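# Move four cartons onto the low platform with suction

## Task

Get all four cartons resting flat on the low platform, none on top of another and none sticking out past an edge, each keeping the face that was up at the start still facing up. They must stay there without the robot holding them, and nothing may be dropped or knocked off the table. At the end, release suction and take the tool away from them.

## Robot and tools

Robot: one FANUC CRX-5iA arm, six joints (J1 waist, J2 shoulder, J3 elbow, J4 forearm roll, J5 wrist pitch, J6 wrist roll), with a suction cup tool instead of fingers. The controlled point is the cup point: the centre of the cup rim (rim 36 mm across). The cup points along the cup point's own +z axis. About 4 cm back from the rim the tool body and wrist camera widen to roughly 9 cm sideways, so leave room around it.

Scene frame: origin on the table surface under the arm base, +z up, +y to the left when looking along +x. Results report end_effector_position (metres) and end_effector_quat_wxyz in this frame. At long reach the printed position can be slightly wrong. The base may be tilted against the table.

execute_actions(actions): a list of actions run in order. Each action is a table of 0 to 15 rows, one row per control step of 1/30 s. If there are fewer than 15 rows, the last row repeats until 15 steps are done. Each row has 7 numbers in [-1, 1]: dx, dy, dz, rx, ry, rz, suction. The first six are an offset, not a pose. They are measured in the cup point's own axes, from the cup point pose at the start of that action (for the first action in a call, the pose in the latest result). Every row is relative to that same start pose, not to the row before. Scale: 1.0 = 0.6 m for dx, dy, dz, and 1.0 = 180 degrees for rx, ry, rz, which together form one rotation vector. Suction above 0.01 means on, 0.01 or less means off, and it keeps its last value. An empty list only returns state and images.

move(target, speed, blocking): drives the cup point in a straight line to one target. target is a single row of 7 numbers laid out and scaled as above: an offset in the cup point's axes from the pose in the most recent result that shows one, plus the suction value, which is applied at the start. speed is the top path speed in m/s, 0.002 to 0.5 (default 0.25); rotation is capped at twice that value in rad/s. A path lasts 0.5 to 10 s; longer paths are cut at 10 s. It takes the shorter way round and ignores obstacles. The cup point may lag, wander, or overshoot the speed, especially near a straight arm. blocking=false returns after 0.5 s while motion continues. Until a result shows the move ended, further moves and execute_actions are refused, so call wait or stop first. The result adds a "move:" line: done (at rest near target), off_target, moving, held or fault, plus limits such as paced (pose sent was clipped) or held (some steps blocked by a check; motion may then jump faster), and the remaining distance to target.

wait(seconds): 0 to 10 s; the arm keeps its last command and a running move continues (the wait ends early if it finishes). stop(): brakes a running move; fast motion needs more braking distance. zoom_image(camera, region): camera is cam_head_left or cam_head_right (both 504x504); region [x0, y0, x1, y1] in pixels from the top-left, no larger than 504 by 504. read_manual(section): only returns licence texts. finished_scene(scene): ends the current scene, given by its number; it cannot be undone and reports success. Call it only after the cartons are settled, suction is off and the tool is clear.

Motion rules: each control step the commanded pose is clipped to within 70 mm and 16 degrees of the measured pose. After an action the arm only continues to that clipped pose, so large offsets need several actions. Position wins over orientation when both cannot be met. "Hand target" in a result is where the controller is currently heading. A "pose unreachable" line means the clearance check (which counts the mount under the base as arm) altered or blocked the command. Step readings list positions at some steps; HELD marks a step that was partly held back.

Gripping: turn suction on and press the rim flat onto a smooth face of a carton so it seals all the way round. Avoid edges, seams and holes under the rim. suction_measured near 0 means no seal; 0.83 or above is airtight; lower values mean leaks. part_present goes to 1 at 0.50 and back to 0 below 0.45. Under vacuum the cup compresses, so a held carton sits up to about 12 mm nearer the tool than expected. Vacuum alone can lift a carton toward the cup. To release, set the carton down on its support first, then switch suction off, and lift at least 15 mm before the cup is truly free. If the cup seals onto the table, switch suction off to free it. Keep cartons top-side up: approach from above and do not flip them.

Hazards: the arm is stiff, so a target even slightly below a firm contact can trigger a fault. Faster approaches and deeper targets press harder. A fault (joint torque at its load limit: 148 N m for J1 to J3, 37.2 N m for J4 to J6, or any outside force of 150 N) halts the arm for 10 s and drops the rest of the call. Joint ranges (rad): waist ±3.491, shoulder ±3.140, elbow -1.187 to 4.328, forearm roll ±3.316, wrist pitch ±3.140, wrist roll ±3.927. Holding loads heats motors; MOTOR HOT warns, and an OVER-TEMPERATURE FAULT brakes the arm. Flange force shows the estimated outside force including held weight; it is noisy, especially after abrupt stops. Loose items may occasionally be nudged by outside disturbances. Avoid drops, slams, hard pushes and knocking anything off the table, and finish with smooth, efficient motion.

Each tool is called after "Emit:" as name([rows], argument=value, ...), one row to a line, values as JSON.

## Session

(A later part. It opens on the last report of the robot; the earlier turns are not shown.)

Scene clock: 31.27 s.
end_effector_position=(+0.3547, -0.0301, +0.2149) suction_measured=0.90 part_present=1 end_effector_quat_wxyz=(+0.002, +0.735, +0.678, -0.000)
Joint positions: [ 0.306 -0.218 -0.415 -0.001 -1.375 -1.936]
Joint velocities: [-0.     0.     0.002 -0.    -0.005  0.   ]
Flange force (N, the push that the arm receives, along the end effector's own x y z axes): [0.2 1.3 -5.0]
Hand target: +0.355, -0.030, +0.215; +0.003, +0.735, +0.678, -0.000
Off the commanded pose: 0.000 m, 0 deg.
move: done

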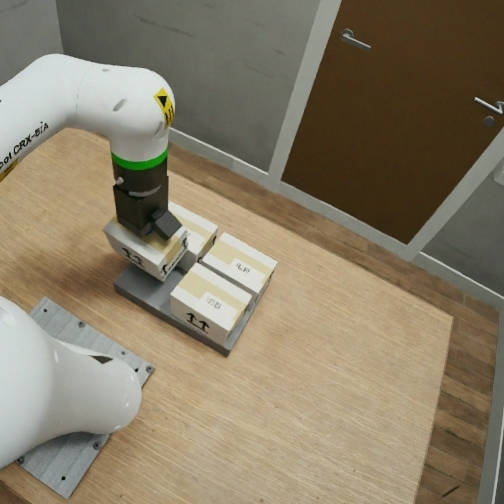

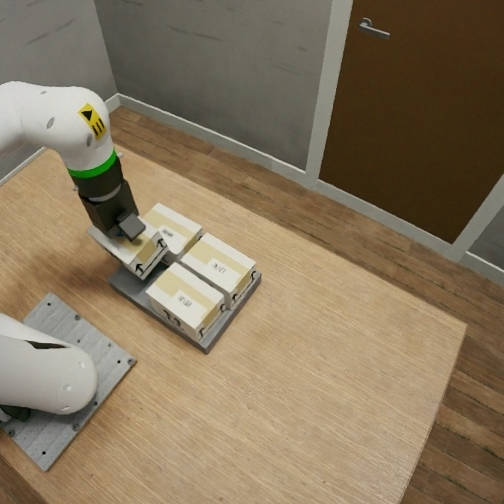

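Emit:
move(target=[0,0,-0.03,0,0,0,1], speed=0.02)

Emit:
move(target=[0,-0.045,0,0,0,0,1], speed=0.03)

Emit:
move(target=[0,0,0.035,0,0,0,1], speed=0.015)

Emit:
zoom_image(camera="cam_head_right", region=[60, 170, 290, 360])

Emit:
zoom_image(camera="cam_head_left", region=[60, 170, 300, 360])

Scene clock: 33.17 s.
end_effector_position=(+0.3546, -0.0301, +0.2329) suction_measured=0.90 part_present=1 end_effector_quat_wxyz=(+0.002, +0.735, +0.678, -0.000)
Joint positions: [ 0.306 -0.226 -0.379 -0.001 -1.419 -1.936]
Joint velocities: [ 0.001 -0.002 -0.002 -0.    -0.     0.   ]
Flange force (N, the push that the arm receives, along the end effector's own x y z axes): [5.1 -5.6 7.9]
Hand target: +0.355, -0.030, +0.233; +0.002, +0.735, +0.678, -0.000
Off the commanded pose: 0.000 m, 0 deg.
move: done

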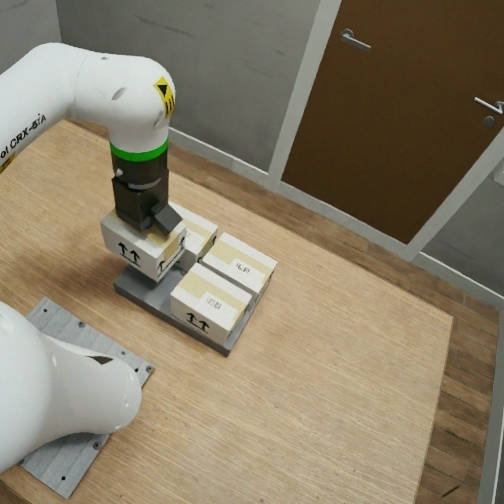

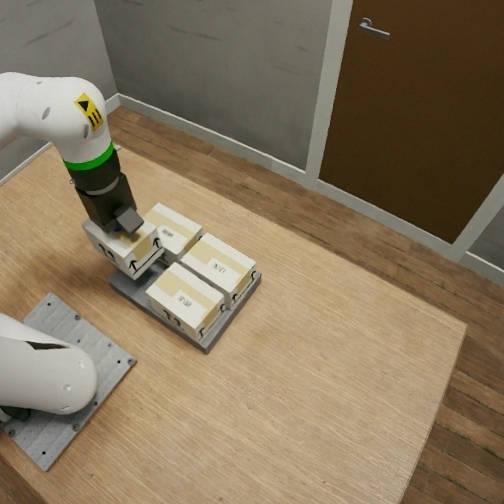

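Scene clock: 34.33 s.
end_effector_position=(+0.3277, -0.0279, +0.2328) suction_measured=0.90 part_present=1 end_effector_quat_wxyz=(+0.002, +0.735, +0.678, -0.000)
Joint positions: [ 0.337 -0.303 -0.437 -0.001 -1.439 -1.968]
Joint velocities: [-0.001 -0.     0.001  0.     0.001 -0.   ]
Flange force (N, the push that the arm receives, along the end effector's own x y z axes): [2.3 0.8 4.7]
Hand target: +0.328, -0.028, +0.233; +0.002, +0.735, +0.678, -0.000
Off the commanded pose: 0.000 m, 0 deg.
move: done

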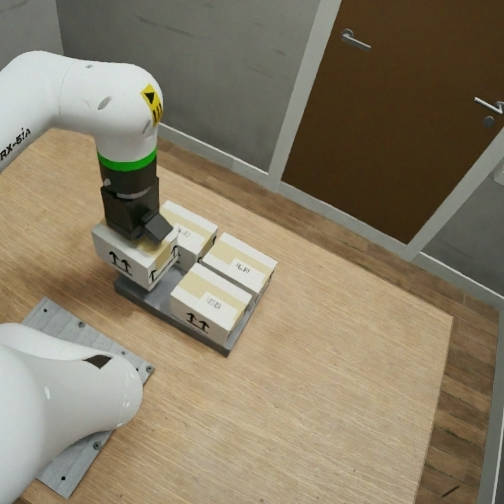

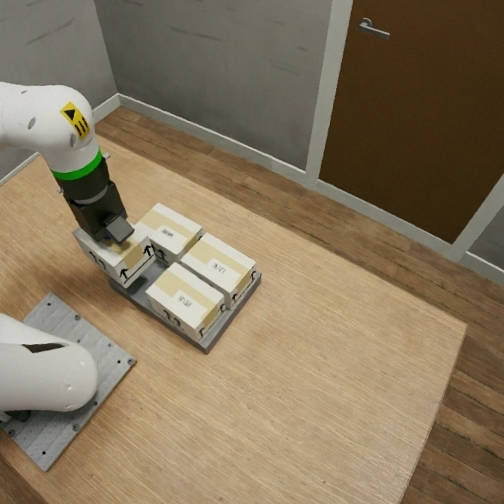

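Scene clock: 35.97 s.
end_effector_position=(+0.3278, -0.0280, +0.2118) suction_measured=0.90 part_present=1 end_effector_quat_wxyz=(+0.002, +0.735, +0.678, -0.000)
Joint positions: [ 0.337 -0.294 -0.48  -0.001 -1.387 -1.968]
Joint velocities: [-0.001  0.001 -0.002  0.    -0.    -0.   ]
Flange force (N, the push that the arm receives, along the end effector's own x y z axes): [-1.6 0.3 7.7]
Hand target: +0.328, -0.028, +0.212; +0.002, +0.735, +0.678, -0.000
Off the commanded pose: 0.000 m, 0 deg.
move: done

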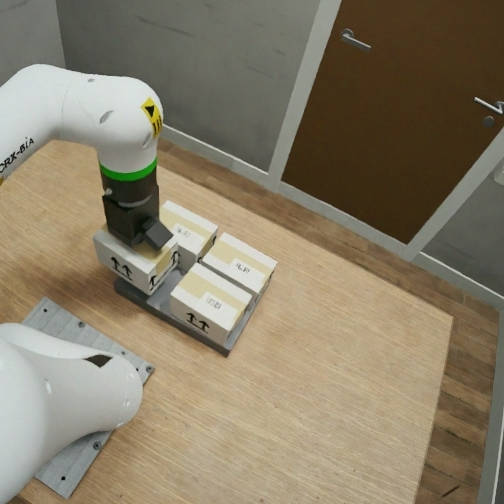

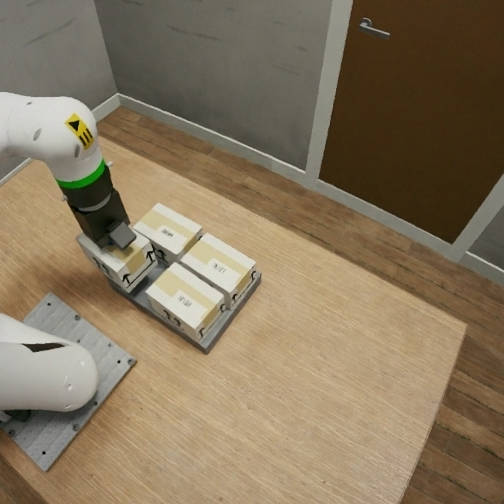

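Region (60, 170, 290, 360) of cam_head_right's 504x504 image, scaled by 2.191, with more detail than that image has; it fills the top 416 rows of this view, and the rest is white.

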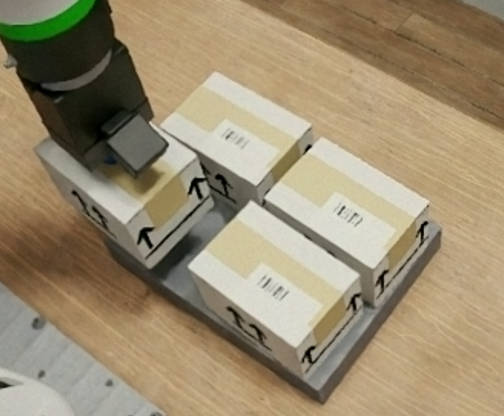

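Region (60, 170, 300, 360) of cam_head_left's 504x504 image, scaled by 2.100, with more detail than that image has; it fills the top 399 rows of this view, and the rest is white.

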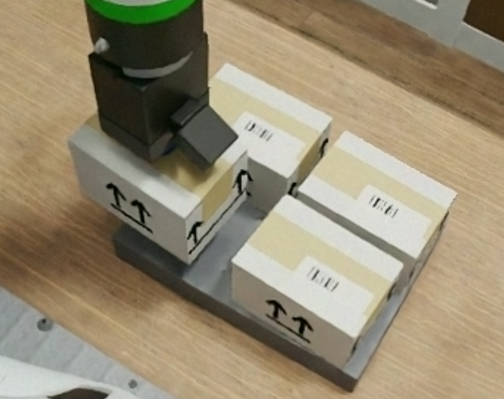

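Emit:
move(target=[0,0,0.105,0,0,0,1], speed=0.04)

Emit:
zoom_image(camera="cam_head_right", region=[60, 170, 290, 360])

Emit:
zoom_image(camera="cam_head_left", region=[60, 170, 300, 360])

Scene clock: 38.30 s.
end_effector_position=(+0.3280, -0.0282, +0.1488) suction_measured=0.90 part_present=1 end_effector_quat_wxyz=(+0.002, +0.735, +0.678, -0.000)
Joint positions: [ 0.337 -0.246 -0.597 -0.001 -1.222 -1.968]
Joint velocities: [-0.001 -0.001 -0.001 -0.    -0.    -0.   ]
Flange force (N, the push that the arm receives, along the end effector's own x y z axes): [3.1 -1.4 7.5]
Hand target: +0.328, -0.028, +0.149; +0.002, +0.735, +0.678, -0.000
Off the commanded pose: 0.000 m, 0 deg.
move: done

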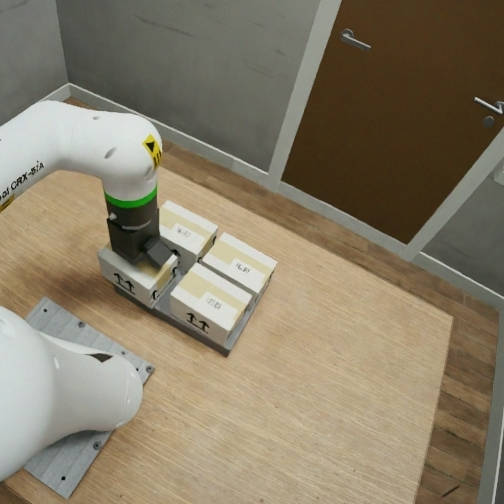

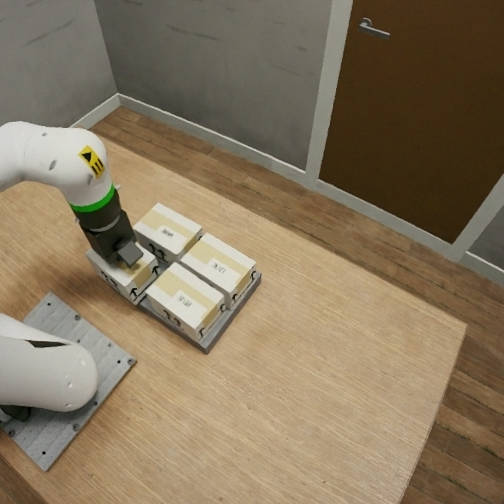

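Region (60, 170, 290, 360) of cam_head_right's 504x504 image, scaled by 2.191, with more detail than that image has; it fills the top 416 rows of this view, and the rest is white.

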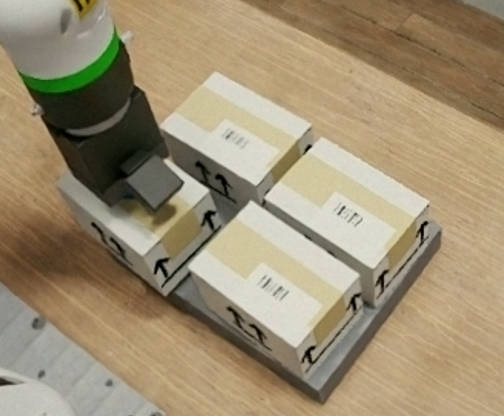

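Region (60, 170, 300, 360) of cam_head_left's 504x504 image, scaled by 2.100, with more detail than that image has; it fills the top 399 rows of this view, and the rest is white.

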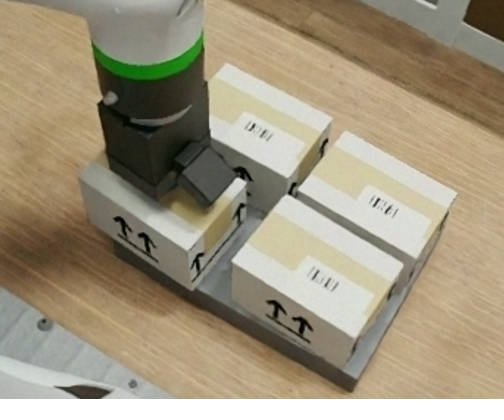

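Emit:
move(target=[-0.07,0.026,0,0,0,0,1], speed=0.02)

Emit:
zoom_image(camera="cam_head_right", region=[60, 170, 290, 360])

Emit:
zoom_image(camera="cam_head_left", region=[60, 170, 300, 360])

Scene clock: 41.37 s.
end_effector_position=(+0.3402, -0.0713, +0.1490) suction_measured=0.90 part_present=1 end_effector_quat_wxyz=(+0.002, +0.735, +0.678, -0.000)
Joint positions: [ 0.195 -0.192 -0.555 -0.001 -1.21  -1.825]
Joint velocities: [-0.001  0.    -0.     0.    -0.     0.   ]
Flange force (N, the push that the arm receives, along the end effector's own x y z axes): [3.4 -4.0 6.1]
Hand target: +0.340, -0.071, +0.149; +0.002, +0.735, +0.678, -0.000
Off the commanded pose: 0.000 m, 0 deg.
move: done

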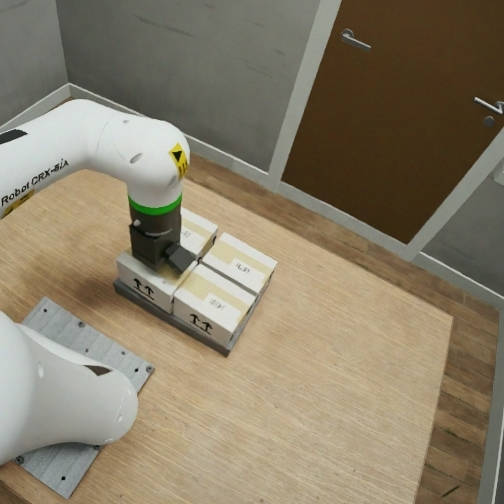

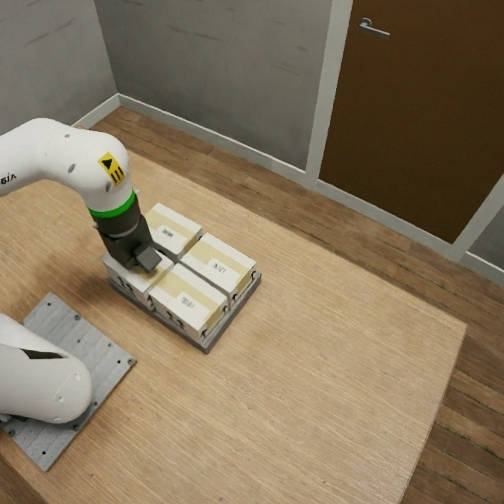

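Region (60, 170, 290, 360) of cam_head_right's 504x504 image, scaled by 2.191, with more detail than that image has; it fills the top 416 rows of this view, and the rest is white.

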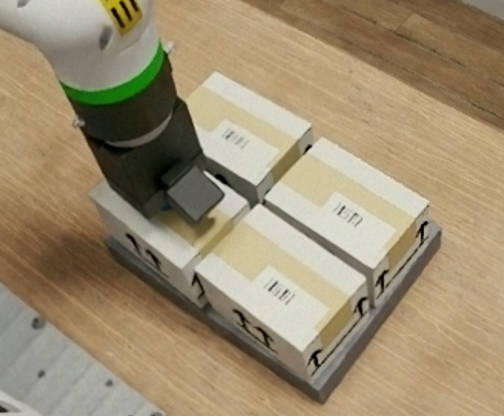

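Region (60, 170, 300, 360) of cam_head_left's 504x504 image, scaled by 2.100, with more detail than that image has; it fills the top 399 rows of this view, and the rest is white.

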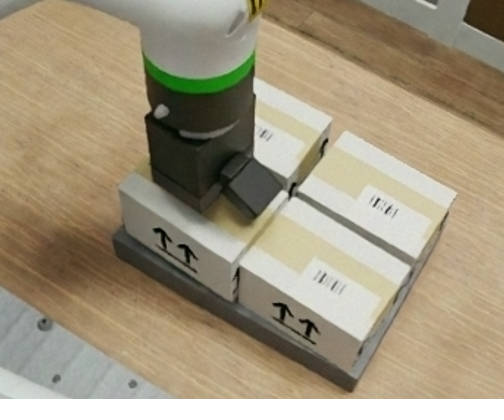

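Emit:
move(target=[0,0,0.027,0,0,0,1], speed=0.01)

Emit:
move(target=[0,0,0.003,0,0,0,0], speed=0.01)

Emit:
move(target=[0,0,-0.15,0,0,0,0], speed=0.08)

Emit:
move(target=[0.35,-0.1,-0.15,0,0,0,0])

Emit:
zoom_image(camera="cam_head_right", region=[90, 180, 280, 360])

Emit:
zoom_image(camera="cam_head_left", region=[100, 180, 290, 360])

Scene clock: 43.87 s.
end_effector_position=(+0.3403, -0.0714, +0.1328) suction_measured=0.90 part_present=1 end_effector_quat_wxyz=(+0.002, +0.735, +0.678, -0.000)
Joint positions: [ 0.195 -0.175 -0.581 -0.001 -1.166 -1.825]
Joint velocities: [-0.001 -0.001 -0.001 -0.    -0.001 -0.   ]
Flange force (N, the push that the arm receives, along the end effector's own x y z axes): [3.7 -4.6 7.6]
Hand target: +0.340, -0.071, +0.133; +0.002, +0.735, +0.678, -0.000
Off the commanded pose: 0.000 m, 0 deg.
move: done

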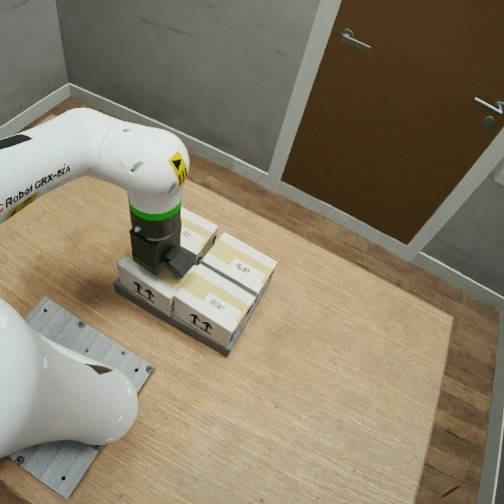

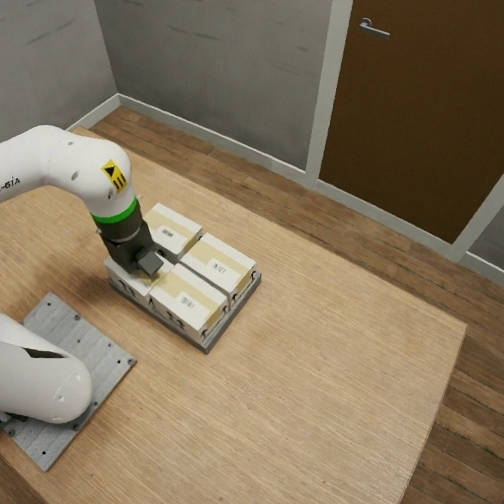

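Scene clock: 44.57 s.
end_effector_position=(+0.3403, -0.0714, +0.1310) suction_measured=0.00 part_present=0 end_effector_quat_wxyz=(+0.002, +0.735, +0.678, -0.000)
Joint positions: [ 0.195 -0.172 -0.584 -0.001 -1.161 -1.825]
Joint velocities: [-0.001  0.002  0.001  0.    -0.    -0.   ]
Flange force (N, the push that the arm receives, along the end effector's own x y z axes): [1.8 -3.2 -14.9]
Hand target: +0.340, -0.071, +0.131; +0.002, +0.735, +0.678, -0.000
Off the commanded pose: 0.000 m, 0 deg.
move: done

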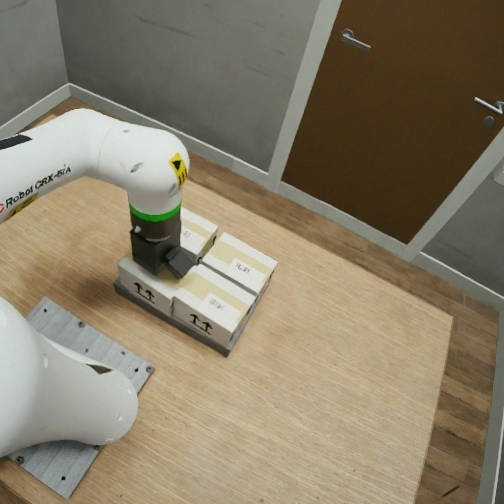

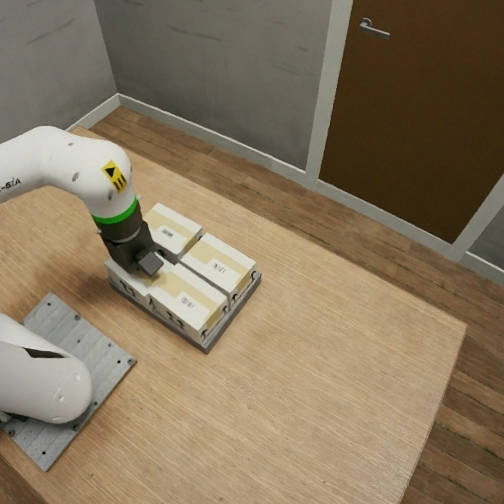

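Scene clock: 46.00 s.
end_effector_position=(+0.3400, -0.0711, +0.2210) suction_measured=0.00 part_present=0 end_effector_quat_wxyz=(+0.002, +0.735, +0.678, -0.000)
Joint positions: [ 0.194 -0.245 -0.422 -0.001 -1.396 -1.825]
Joint velocities: [-0.001 -0.002 -0.     0.     0.001 -0.   ]
Flange force (N, the push that the arm receives, along the end effector's own x y z axes): [2.8 2.1 -0.2]
Hand target: +0.340, -0.071, +0.221; +0.002, +0.735, +0.678, -0.000
Off the commanded pose: 0.000 m, 0 deg.
move: done

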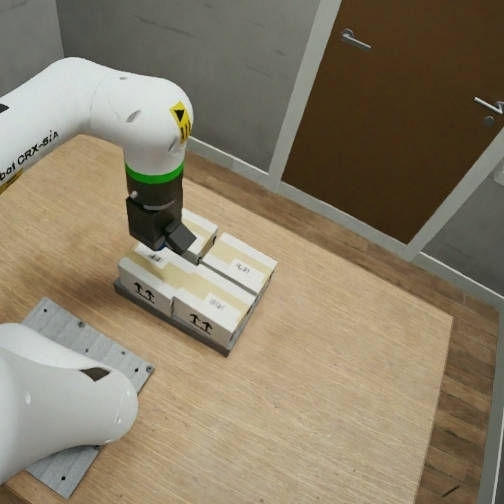

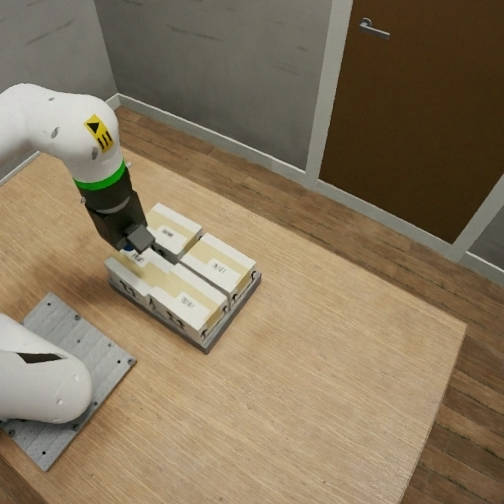

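Scene clock: 47.40 s.
end_effector_position=(+0.2967, +0.1433, +0.3100) suction_measured=0.00 part_present=0 end_effector_quat_wxyz=(+0.003, +0.735, +0.678, -0.001)
Joint positions: [ 0.869 -0.311 -0.26  -0.001 -1.623 -2.5  ]
Joint velocities: [ 0.001  0.001  0.     0.    -0.001 -0.   ]
Flange force (N, the push that the arm receives, along the end effector's own x y z axes): [-1.4 -3.8 0.6]
Hand target: +0.297, +0.143, +0.310; +0.003, +0.735, +0.678, -0.001
Off the commanded pose: 0.000 m, 0 deg.
move: done

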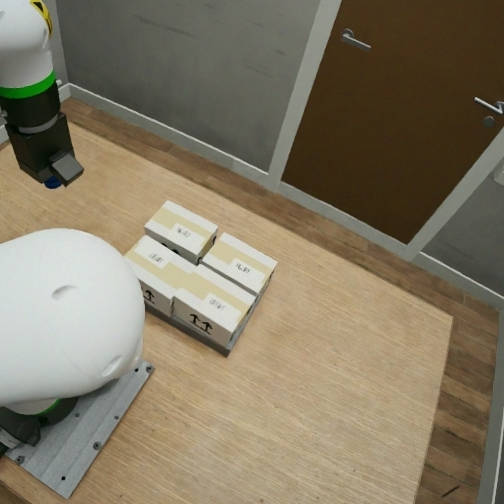

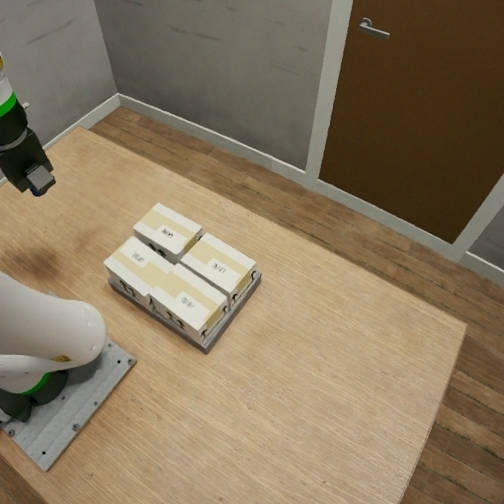

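Region (90, 180, 280, 360) of cam_head_right's 504x504 image, scaled by 2.653, with more detail than that image has; it fills the top 477 rows of this view, and the rest is white.

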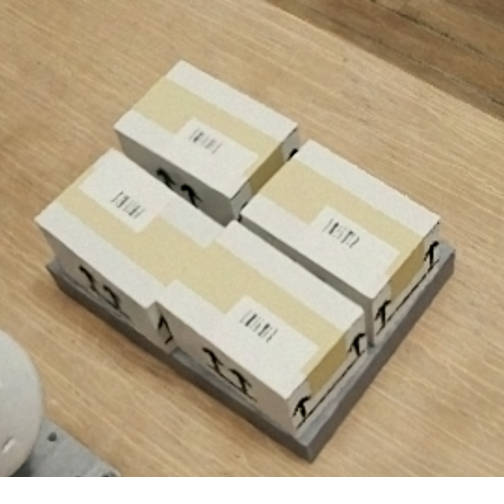

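Region (100, 180, 290, 360) of cam_head_left's 504x504 image, scaled by 2.653, with more detail than that image has; it fills the top 477 rows of this view, and the rest is white.

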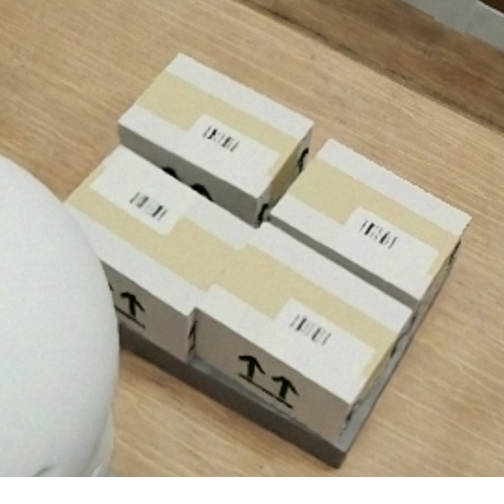

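Emit:
move(target=[-0.35,0.276,0.2,0,0,0,0])

Emit:
move(target=[0,0,0.045,0,0,0,0], speed=0.05)

Emit:
zoom_image(camera="cam_head_right", region=[90, 160, 280, 340])

Emit:
zoom_image(camera="cam_head_left", region=[100, 160, 290, 340])

Scene clock: 53.40 s.
end_effector_position=(+0.4453, -0.0797, +0.1914) suction_measured=0.00 part_present=0 end_effector_quat_wxyz=(+0.002, +0.735, +0.678, -0.000)
Joint positions: [ 0.133  0.052 -0.225 -0.001 -1.296 -1.763]
Joint velocities: [ 0.  0.  0. -0.  0.  0.]
Flange force (N, the push that the arm receives, along the end effector's own x y z axes): [3.2 -3.1 1.8]
Hand target: +0.445, -0.080, +0.191; +0.002, +0.735, +0.678, -0.000
Off the commanded pose: 0.000 m, 0 deg.
move: done

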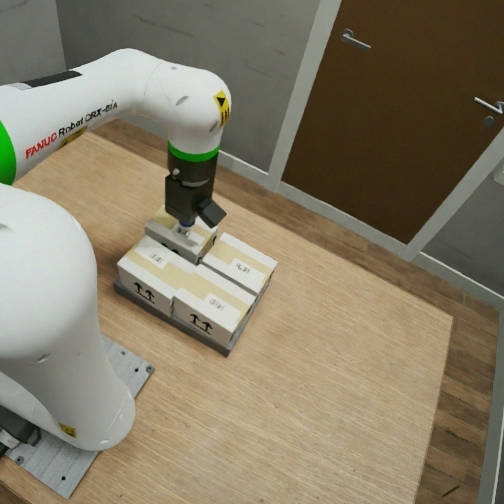

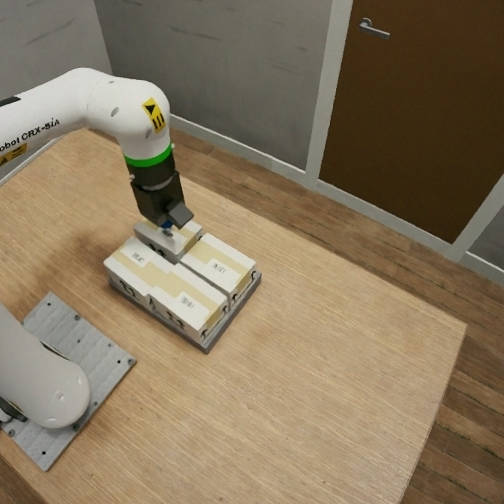

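Scene clock: 54.20 s.
end_effector_position=(+0.4454, -0.0798, +0.1644) suction_measured=0.00 part_present=0 end_effector_quat_wxyz=(+0.002, +0.735, +0.678, -0.000)
Joint positions: [ 0.133  0.072 -0.269 -0.001 -1.231 -1.763]
Joint velocities: [-0.001  0.003  0.001 -0.     0.    -0.   ]
Flange force (N, the push that the arm receives, along the end effector's own x y z axes): [2.9 -4.3 1.6]
Hand target: +0.445, -0.080, +0.164; +0.002, +0.735, +0.678, -0.000
Off the commanded pose: 0.000 m, 0 deg.
move: done

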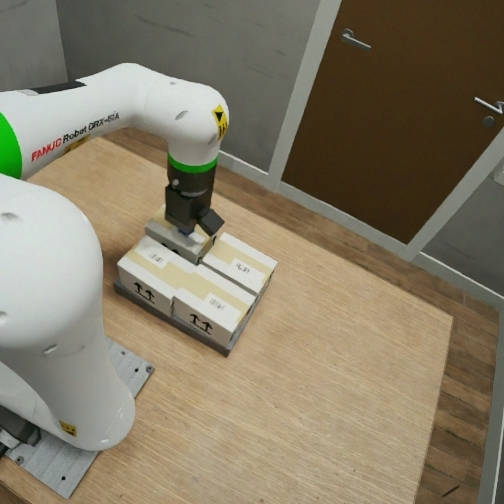

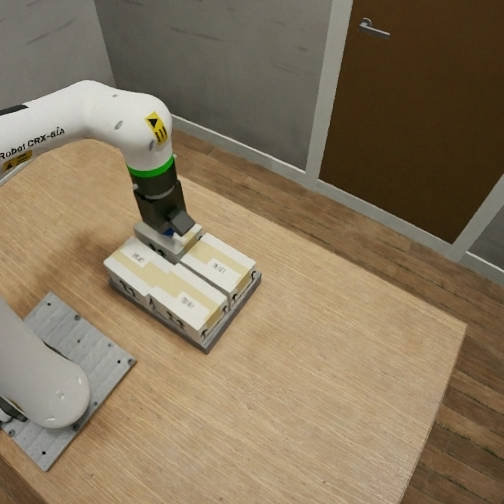

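Region (90, 160, 280, 340) of cam_head_right's 504x504 image, scaled by 2.653, with more detail than that image has; it fills the top 477 rows of this view, and the rest is white.

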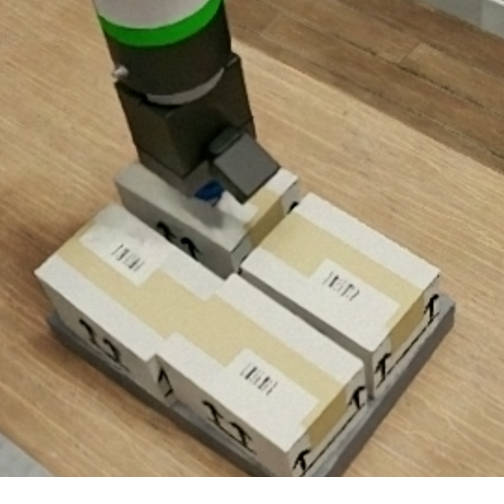

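Region (100, 160, 290, 340) of cam_head_left's 504x504 image, scaled by 2.653, with more detail than that image has; it fills the top 477 rows of this view, and the rest is white.

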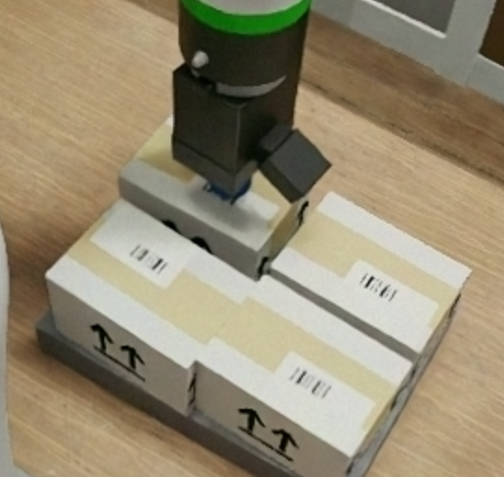

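Emit:
move(target=[0,0.02,0.048,0,0,0,1], speed=0.015)

Emit:
move(target=[-0.02,-0.012,-0.008,0,0,0,1], speed=0.01)

Emit:
zoom_image(camera="cam_head_right", region=[90, 160, 280, 340])

Emit:
zoom_image(camera="cam_head_left", region=[100, 160, 290, 340])

Scene clock: 57.03 s.
end_effector_position=(+0.4575, -0.0808, +0.1357) suction_measured=0.90 part_present=1 end_effector_quat_wxyz=(+0.002, +0.735, +0.678, -0.000)
Joint positions: [ 0.127  0.128 -0.279 -0.001 -1.165 -1.758]
Joint velocities: [ 0.  0.  0. -0. -0. -0.]
Flange force (N, the push that the arm receives, along the end effector's own x y z axes): [1.9 -1.2 6.2]
Hand target: +0.458, -0.081, +0.136; +0.002, +0.735, +0.678, -0.000
Off the commanded pose: 0.000 m, 0 deg.
move: done

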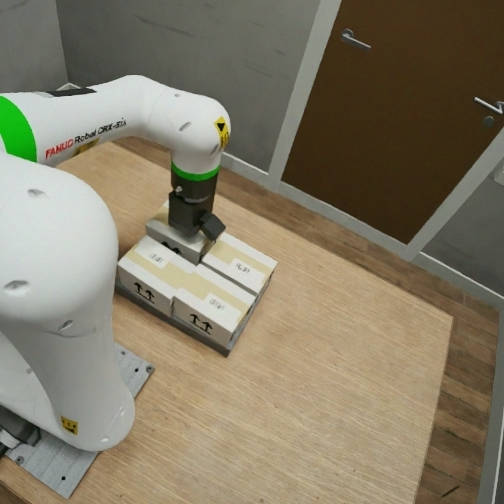

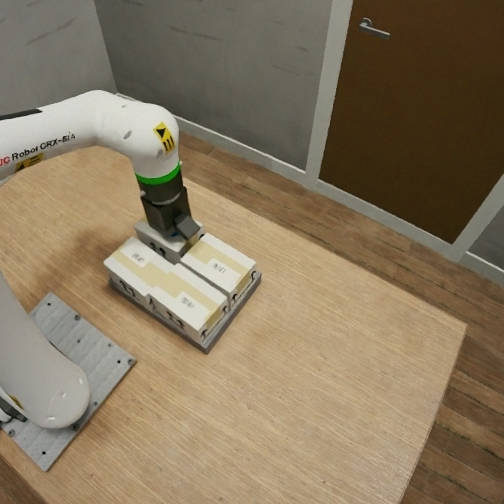

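Scene clock: 58.73 s.
end_effector_position=(+0.4494, -0.0922, +0.1405) suction_measured=0.90 part_present=1 end_effector_quat_wxyz=(+0.002, +0.735, +0.678, -0.000)
Joint positions: [ 0.104  0.109 -0.289 -0.001 -1.174 -1.734]
Joint velocities: [-0.     0.     0.001 -0.     0.     0.   ]
Flange force (N, the push that the arm receives, along the end effector's own x y z axes): [0.1 3.2 5.5]
Hand target: +0.449, -0.092, +0.141; +0.002, +0.735, +0.678, -0.000
Off the commanded pose: 0.000 m, 0 deg.
move: done

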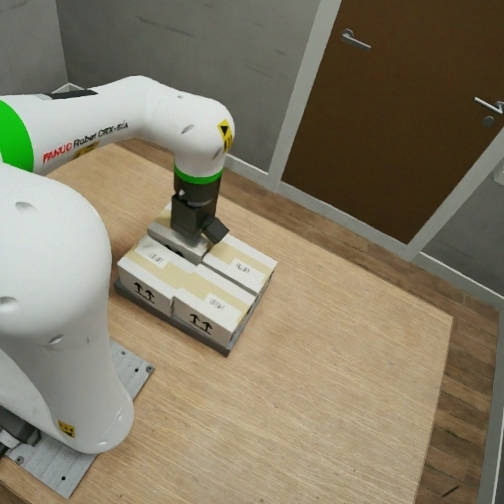

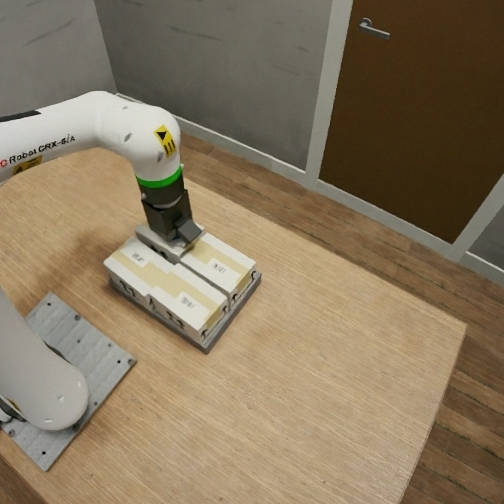

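Region (90, 160, 280, 340) of cam_head_right's 504x504 image, scaled by 2.653, with more detail than that image has; it fills the top 477 rows of this view, and the rest is white.

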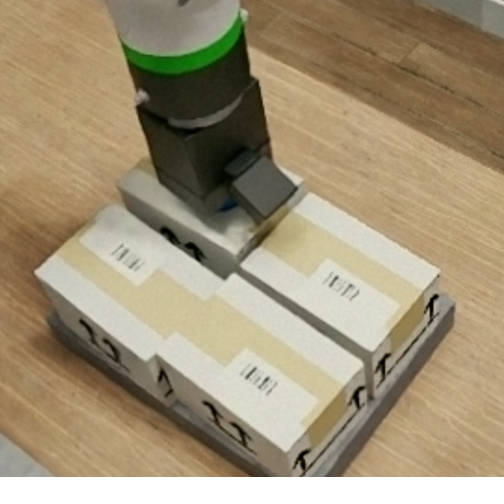

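Region (100, 160, 290, 340) of cam_head_left's 504x504 image, scaled by 2.653, with more detail than that image has; it fills the top 477 rows of this view, and the rest is white.

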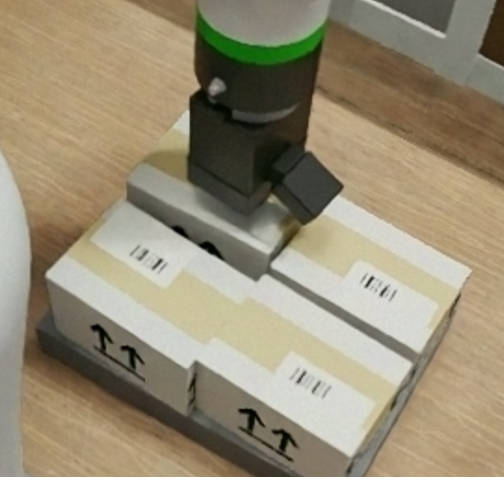

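Now adjacent to its neighbour. Set down and release.

Emit:
move(target=[0,0,0.014,0,0,0,1], speed=0.01)

Emit:
move(target=[0,0,0.002,0,0,0,0], speed=0.01)

Emit:
move(target=[0,0,-0.1,0,0,0,0], speed=0.08)

Emit:
move(target=[0.4,0,-0.15,0,0,0,0])

Emit:
zoom_image(camera="cam_head_right", region=[90, 180, 280, 360])

Emit:
zoom_image(camera="cam_head_left", region=[100, 180, 290, 360])

Scene clock: 60.40 s.
end_effector_position=(+0.4494, -0.0922, +0.1321) suction_measured=0.90 part_present=1 end_effector_quat_wxyz=(+0.002, +0.735, +0.678, -0.000)
Joint positions: [ 0.104  0.118 -0.3   -0.001 -1.154 -1.734]
Joint velocities: [ 0.    -0.001 -0.001 -0.     0.001 -0.   ]
Flange force (N, the push that the arm receives, along the end effector's own x y z axes): [1.6 -0.7 6.6]
Hand target: +0.449, -0.092, +0.132; +0.002, +0.735, +0.678, -0.000
Off the commanded pose: 0.000 m, 0 deg.
move: done

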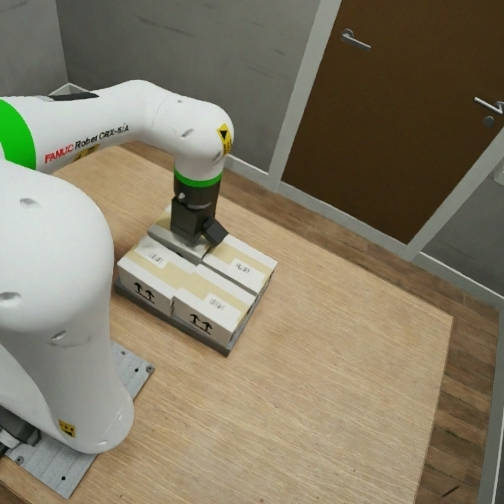

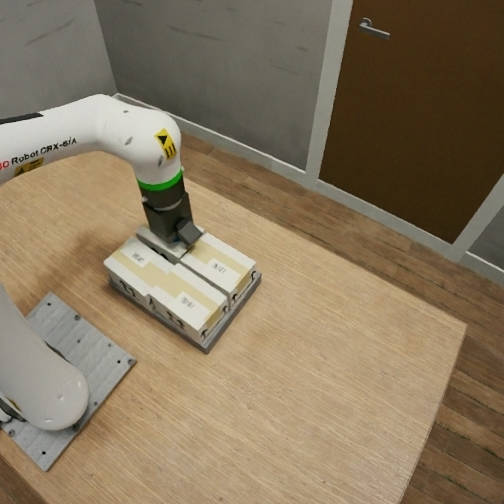

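Scene clock: 61.10 s.
end_effector_position=(+0.4494, -0.0923, +0.1309) suction_measured=0.00 part_present=0 end_effector_quat_wxyz=(+0.002, +0.735, +0.678, -0.000)
Joint positions: [ 0.104  0.119 -0.302 -0.001 -1.151 -1.734]
Joint velocities: [ 0.002 -0.    -0.     0.     0.    -0.   ]
Flange force (N, the push that the arm receives, along the end effector's own x y z axes): [2.3 -4.0 -14.7]
Hand target: +0.449, -0.092, +0.131; +0.002, +0.735, +0.678, -0.000
Off the commanded pose: 0.000 m, 0 deg.
move: done

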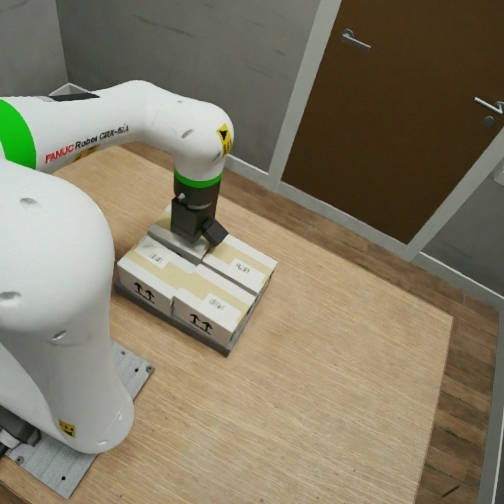

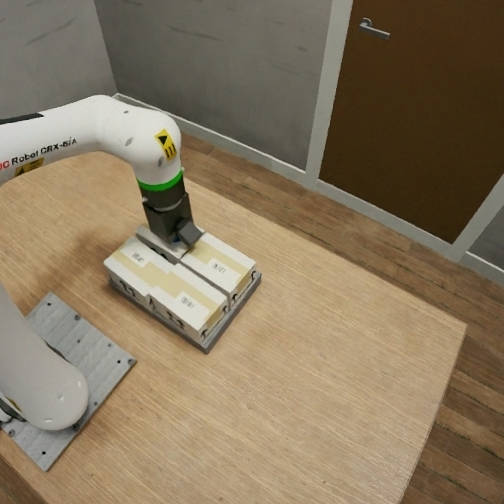

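Scene clock: 62.17 s.
end_effector_position=(+0.4492, -0.0920, +0.1909) suction_measured=0.00 part_present=0 end_effector_quat_wxyz=(+0.002, +0.735, +0.678, -0.000)
Joint positions: [ 0.104  0.067 -0.21  -0.001 -1.295 -1.734]
Joint velocities: [-0.    -0.001 -0.002 -0.     0.001  0.   ]
Flange force (N, the push that the arm receives, along the end effector's own x y z axes): [2.3 -1.9 1.7]
Hand target: +0.449, -0.092, +0.191; +0.002, +0.735, +0.678, -0.000
Off the commanded pose: 0.000 m, 0 deg.
move: done

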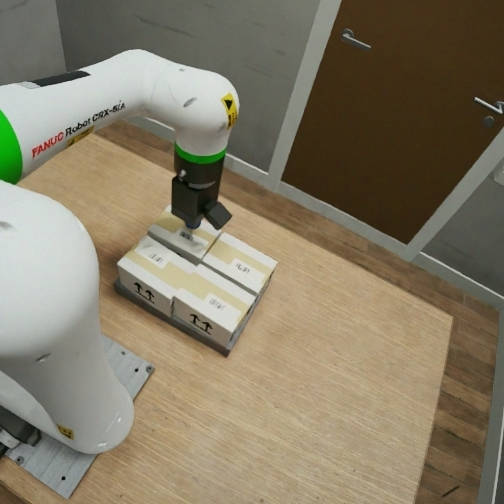

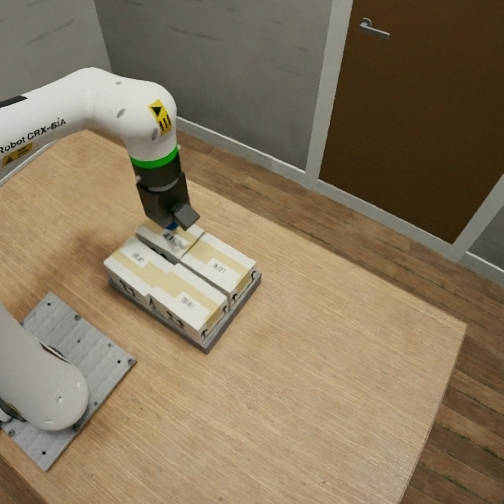

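Scene clock: 63.60 s.
end_effector_position=(+0.4681, +0.1474, +0.2800) suction_measured=0.00 part_present=0 end_effector_quat_wxyz=(+0.003, +0.735, +0.678, -0.001)
Joint positions: [ 0.59   0.111  0.05  -0.001 -1.511 -2.22 ]
Joint velocities: [-0.001  0.    -0.     0.     0.001 -0.   ]
Flange force (N, the push that the arm receives, along the end effector's own x y z axes): [2.2 0.7 -0.1]
Hand target: +0.468, +0.147, +0.280; +0.003, +0.735, +0.678, -0.001
Off the commanded pose: 0.000 m, 0 deg.
move: done

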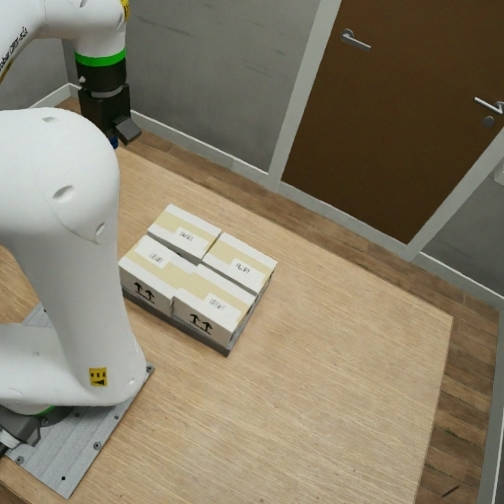

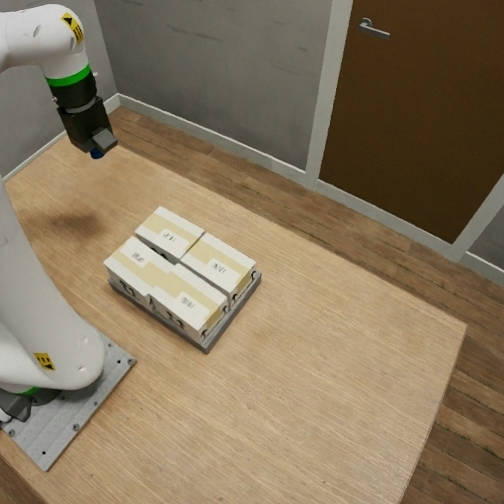

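Region (90, 180, 280, 360) of cam_head_right's 504x504 image, scaled by 2.653, with more detail than that image has; it fills the top 477 rows of this view, and the rest is white.

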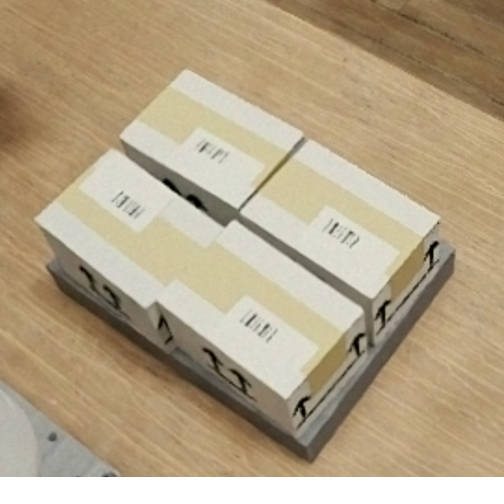

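Region (100, 180, 290, 360) of cam_head_left's 504x504 image, scaled by 2.653, with more detail than that image has; it fills the top 477 rows of this view, and the rest is white.

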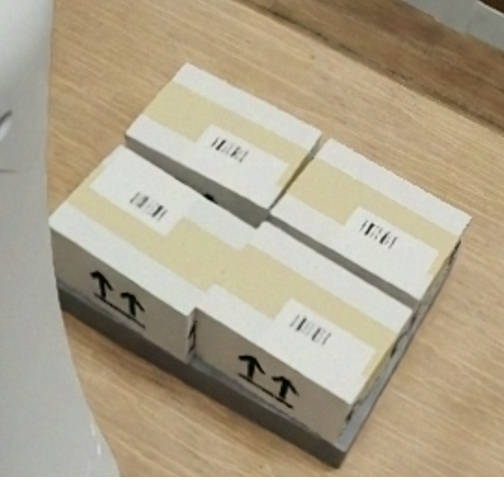

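Emit:
finished_scene(scene=2)

The scene is finished: the task was done.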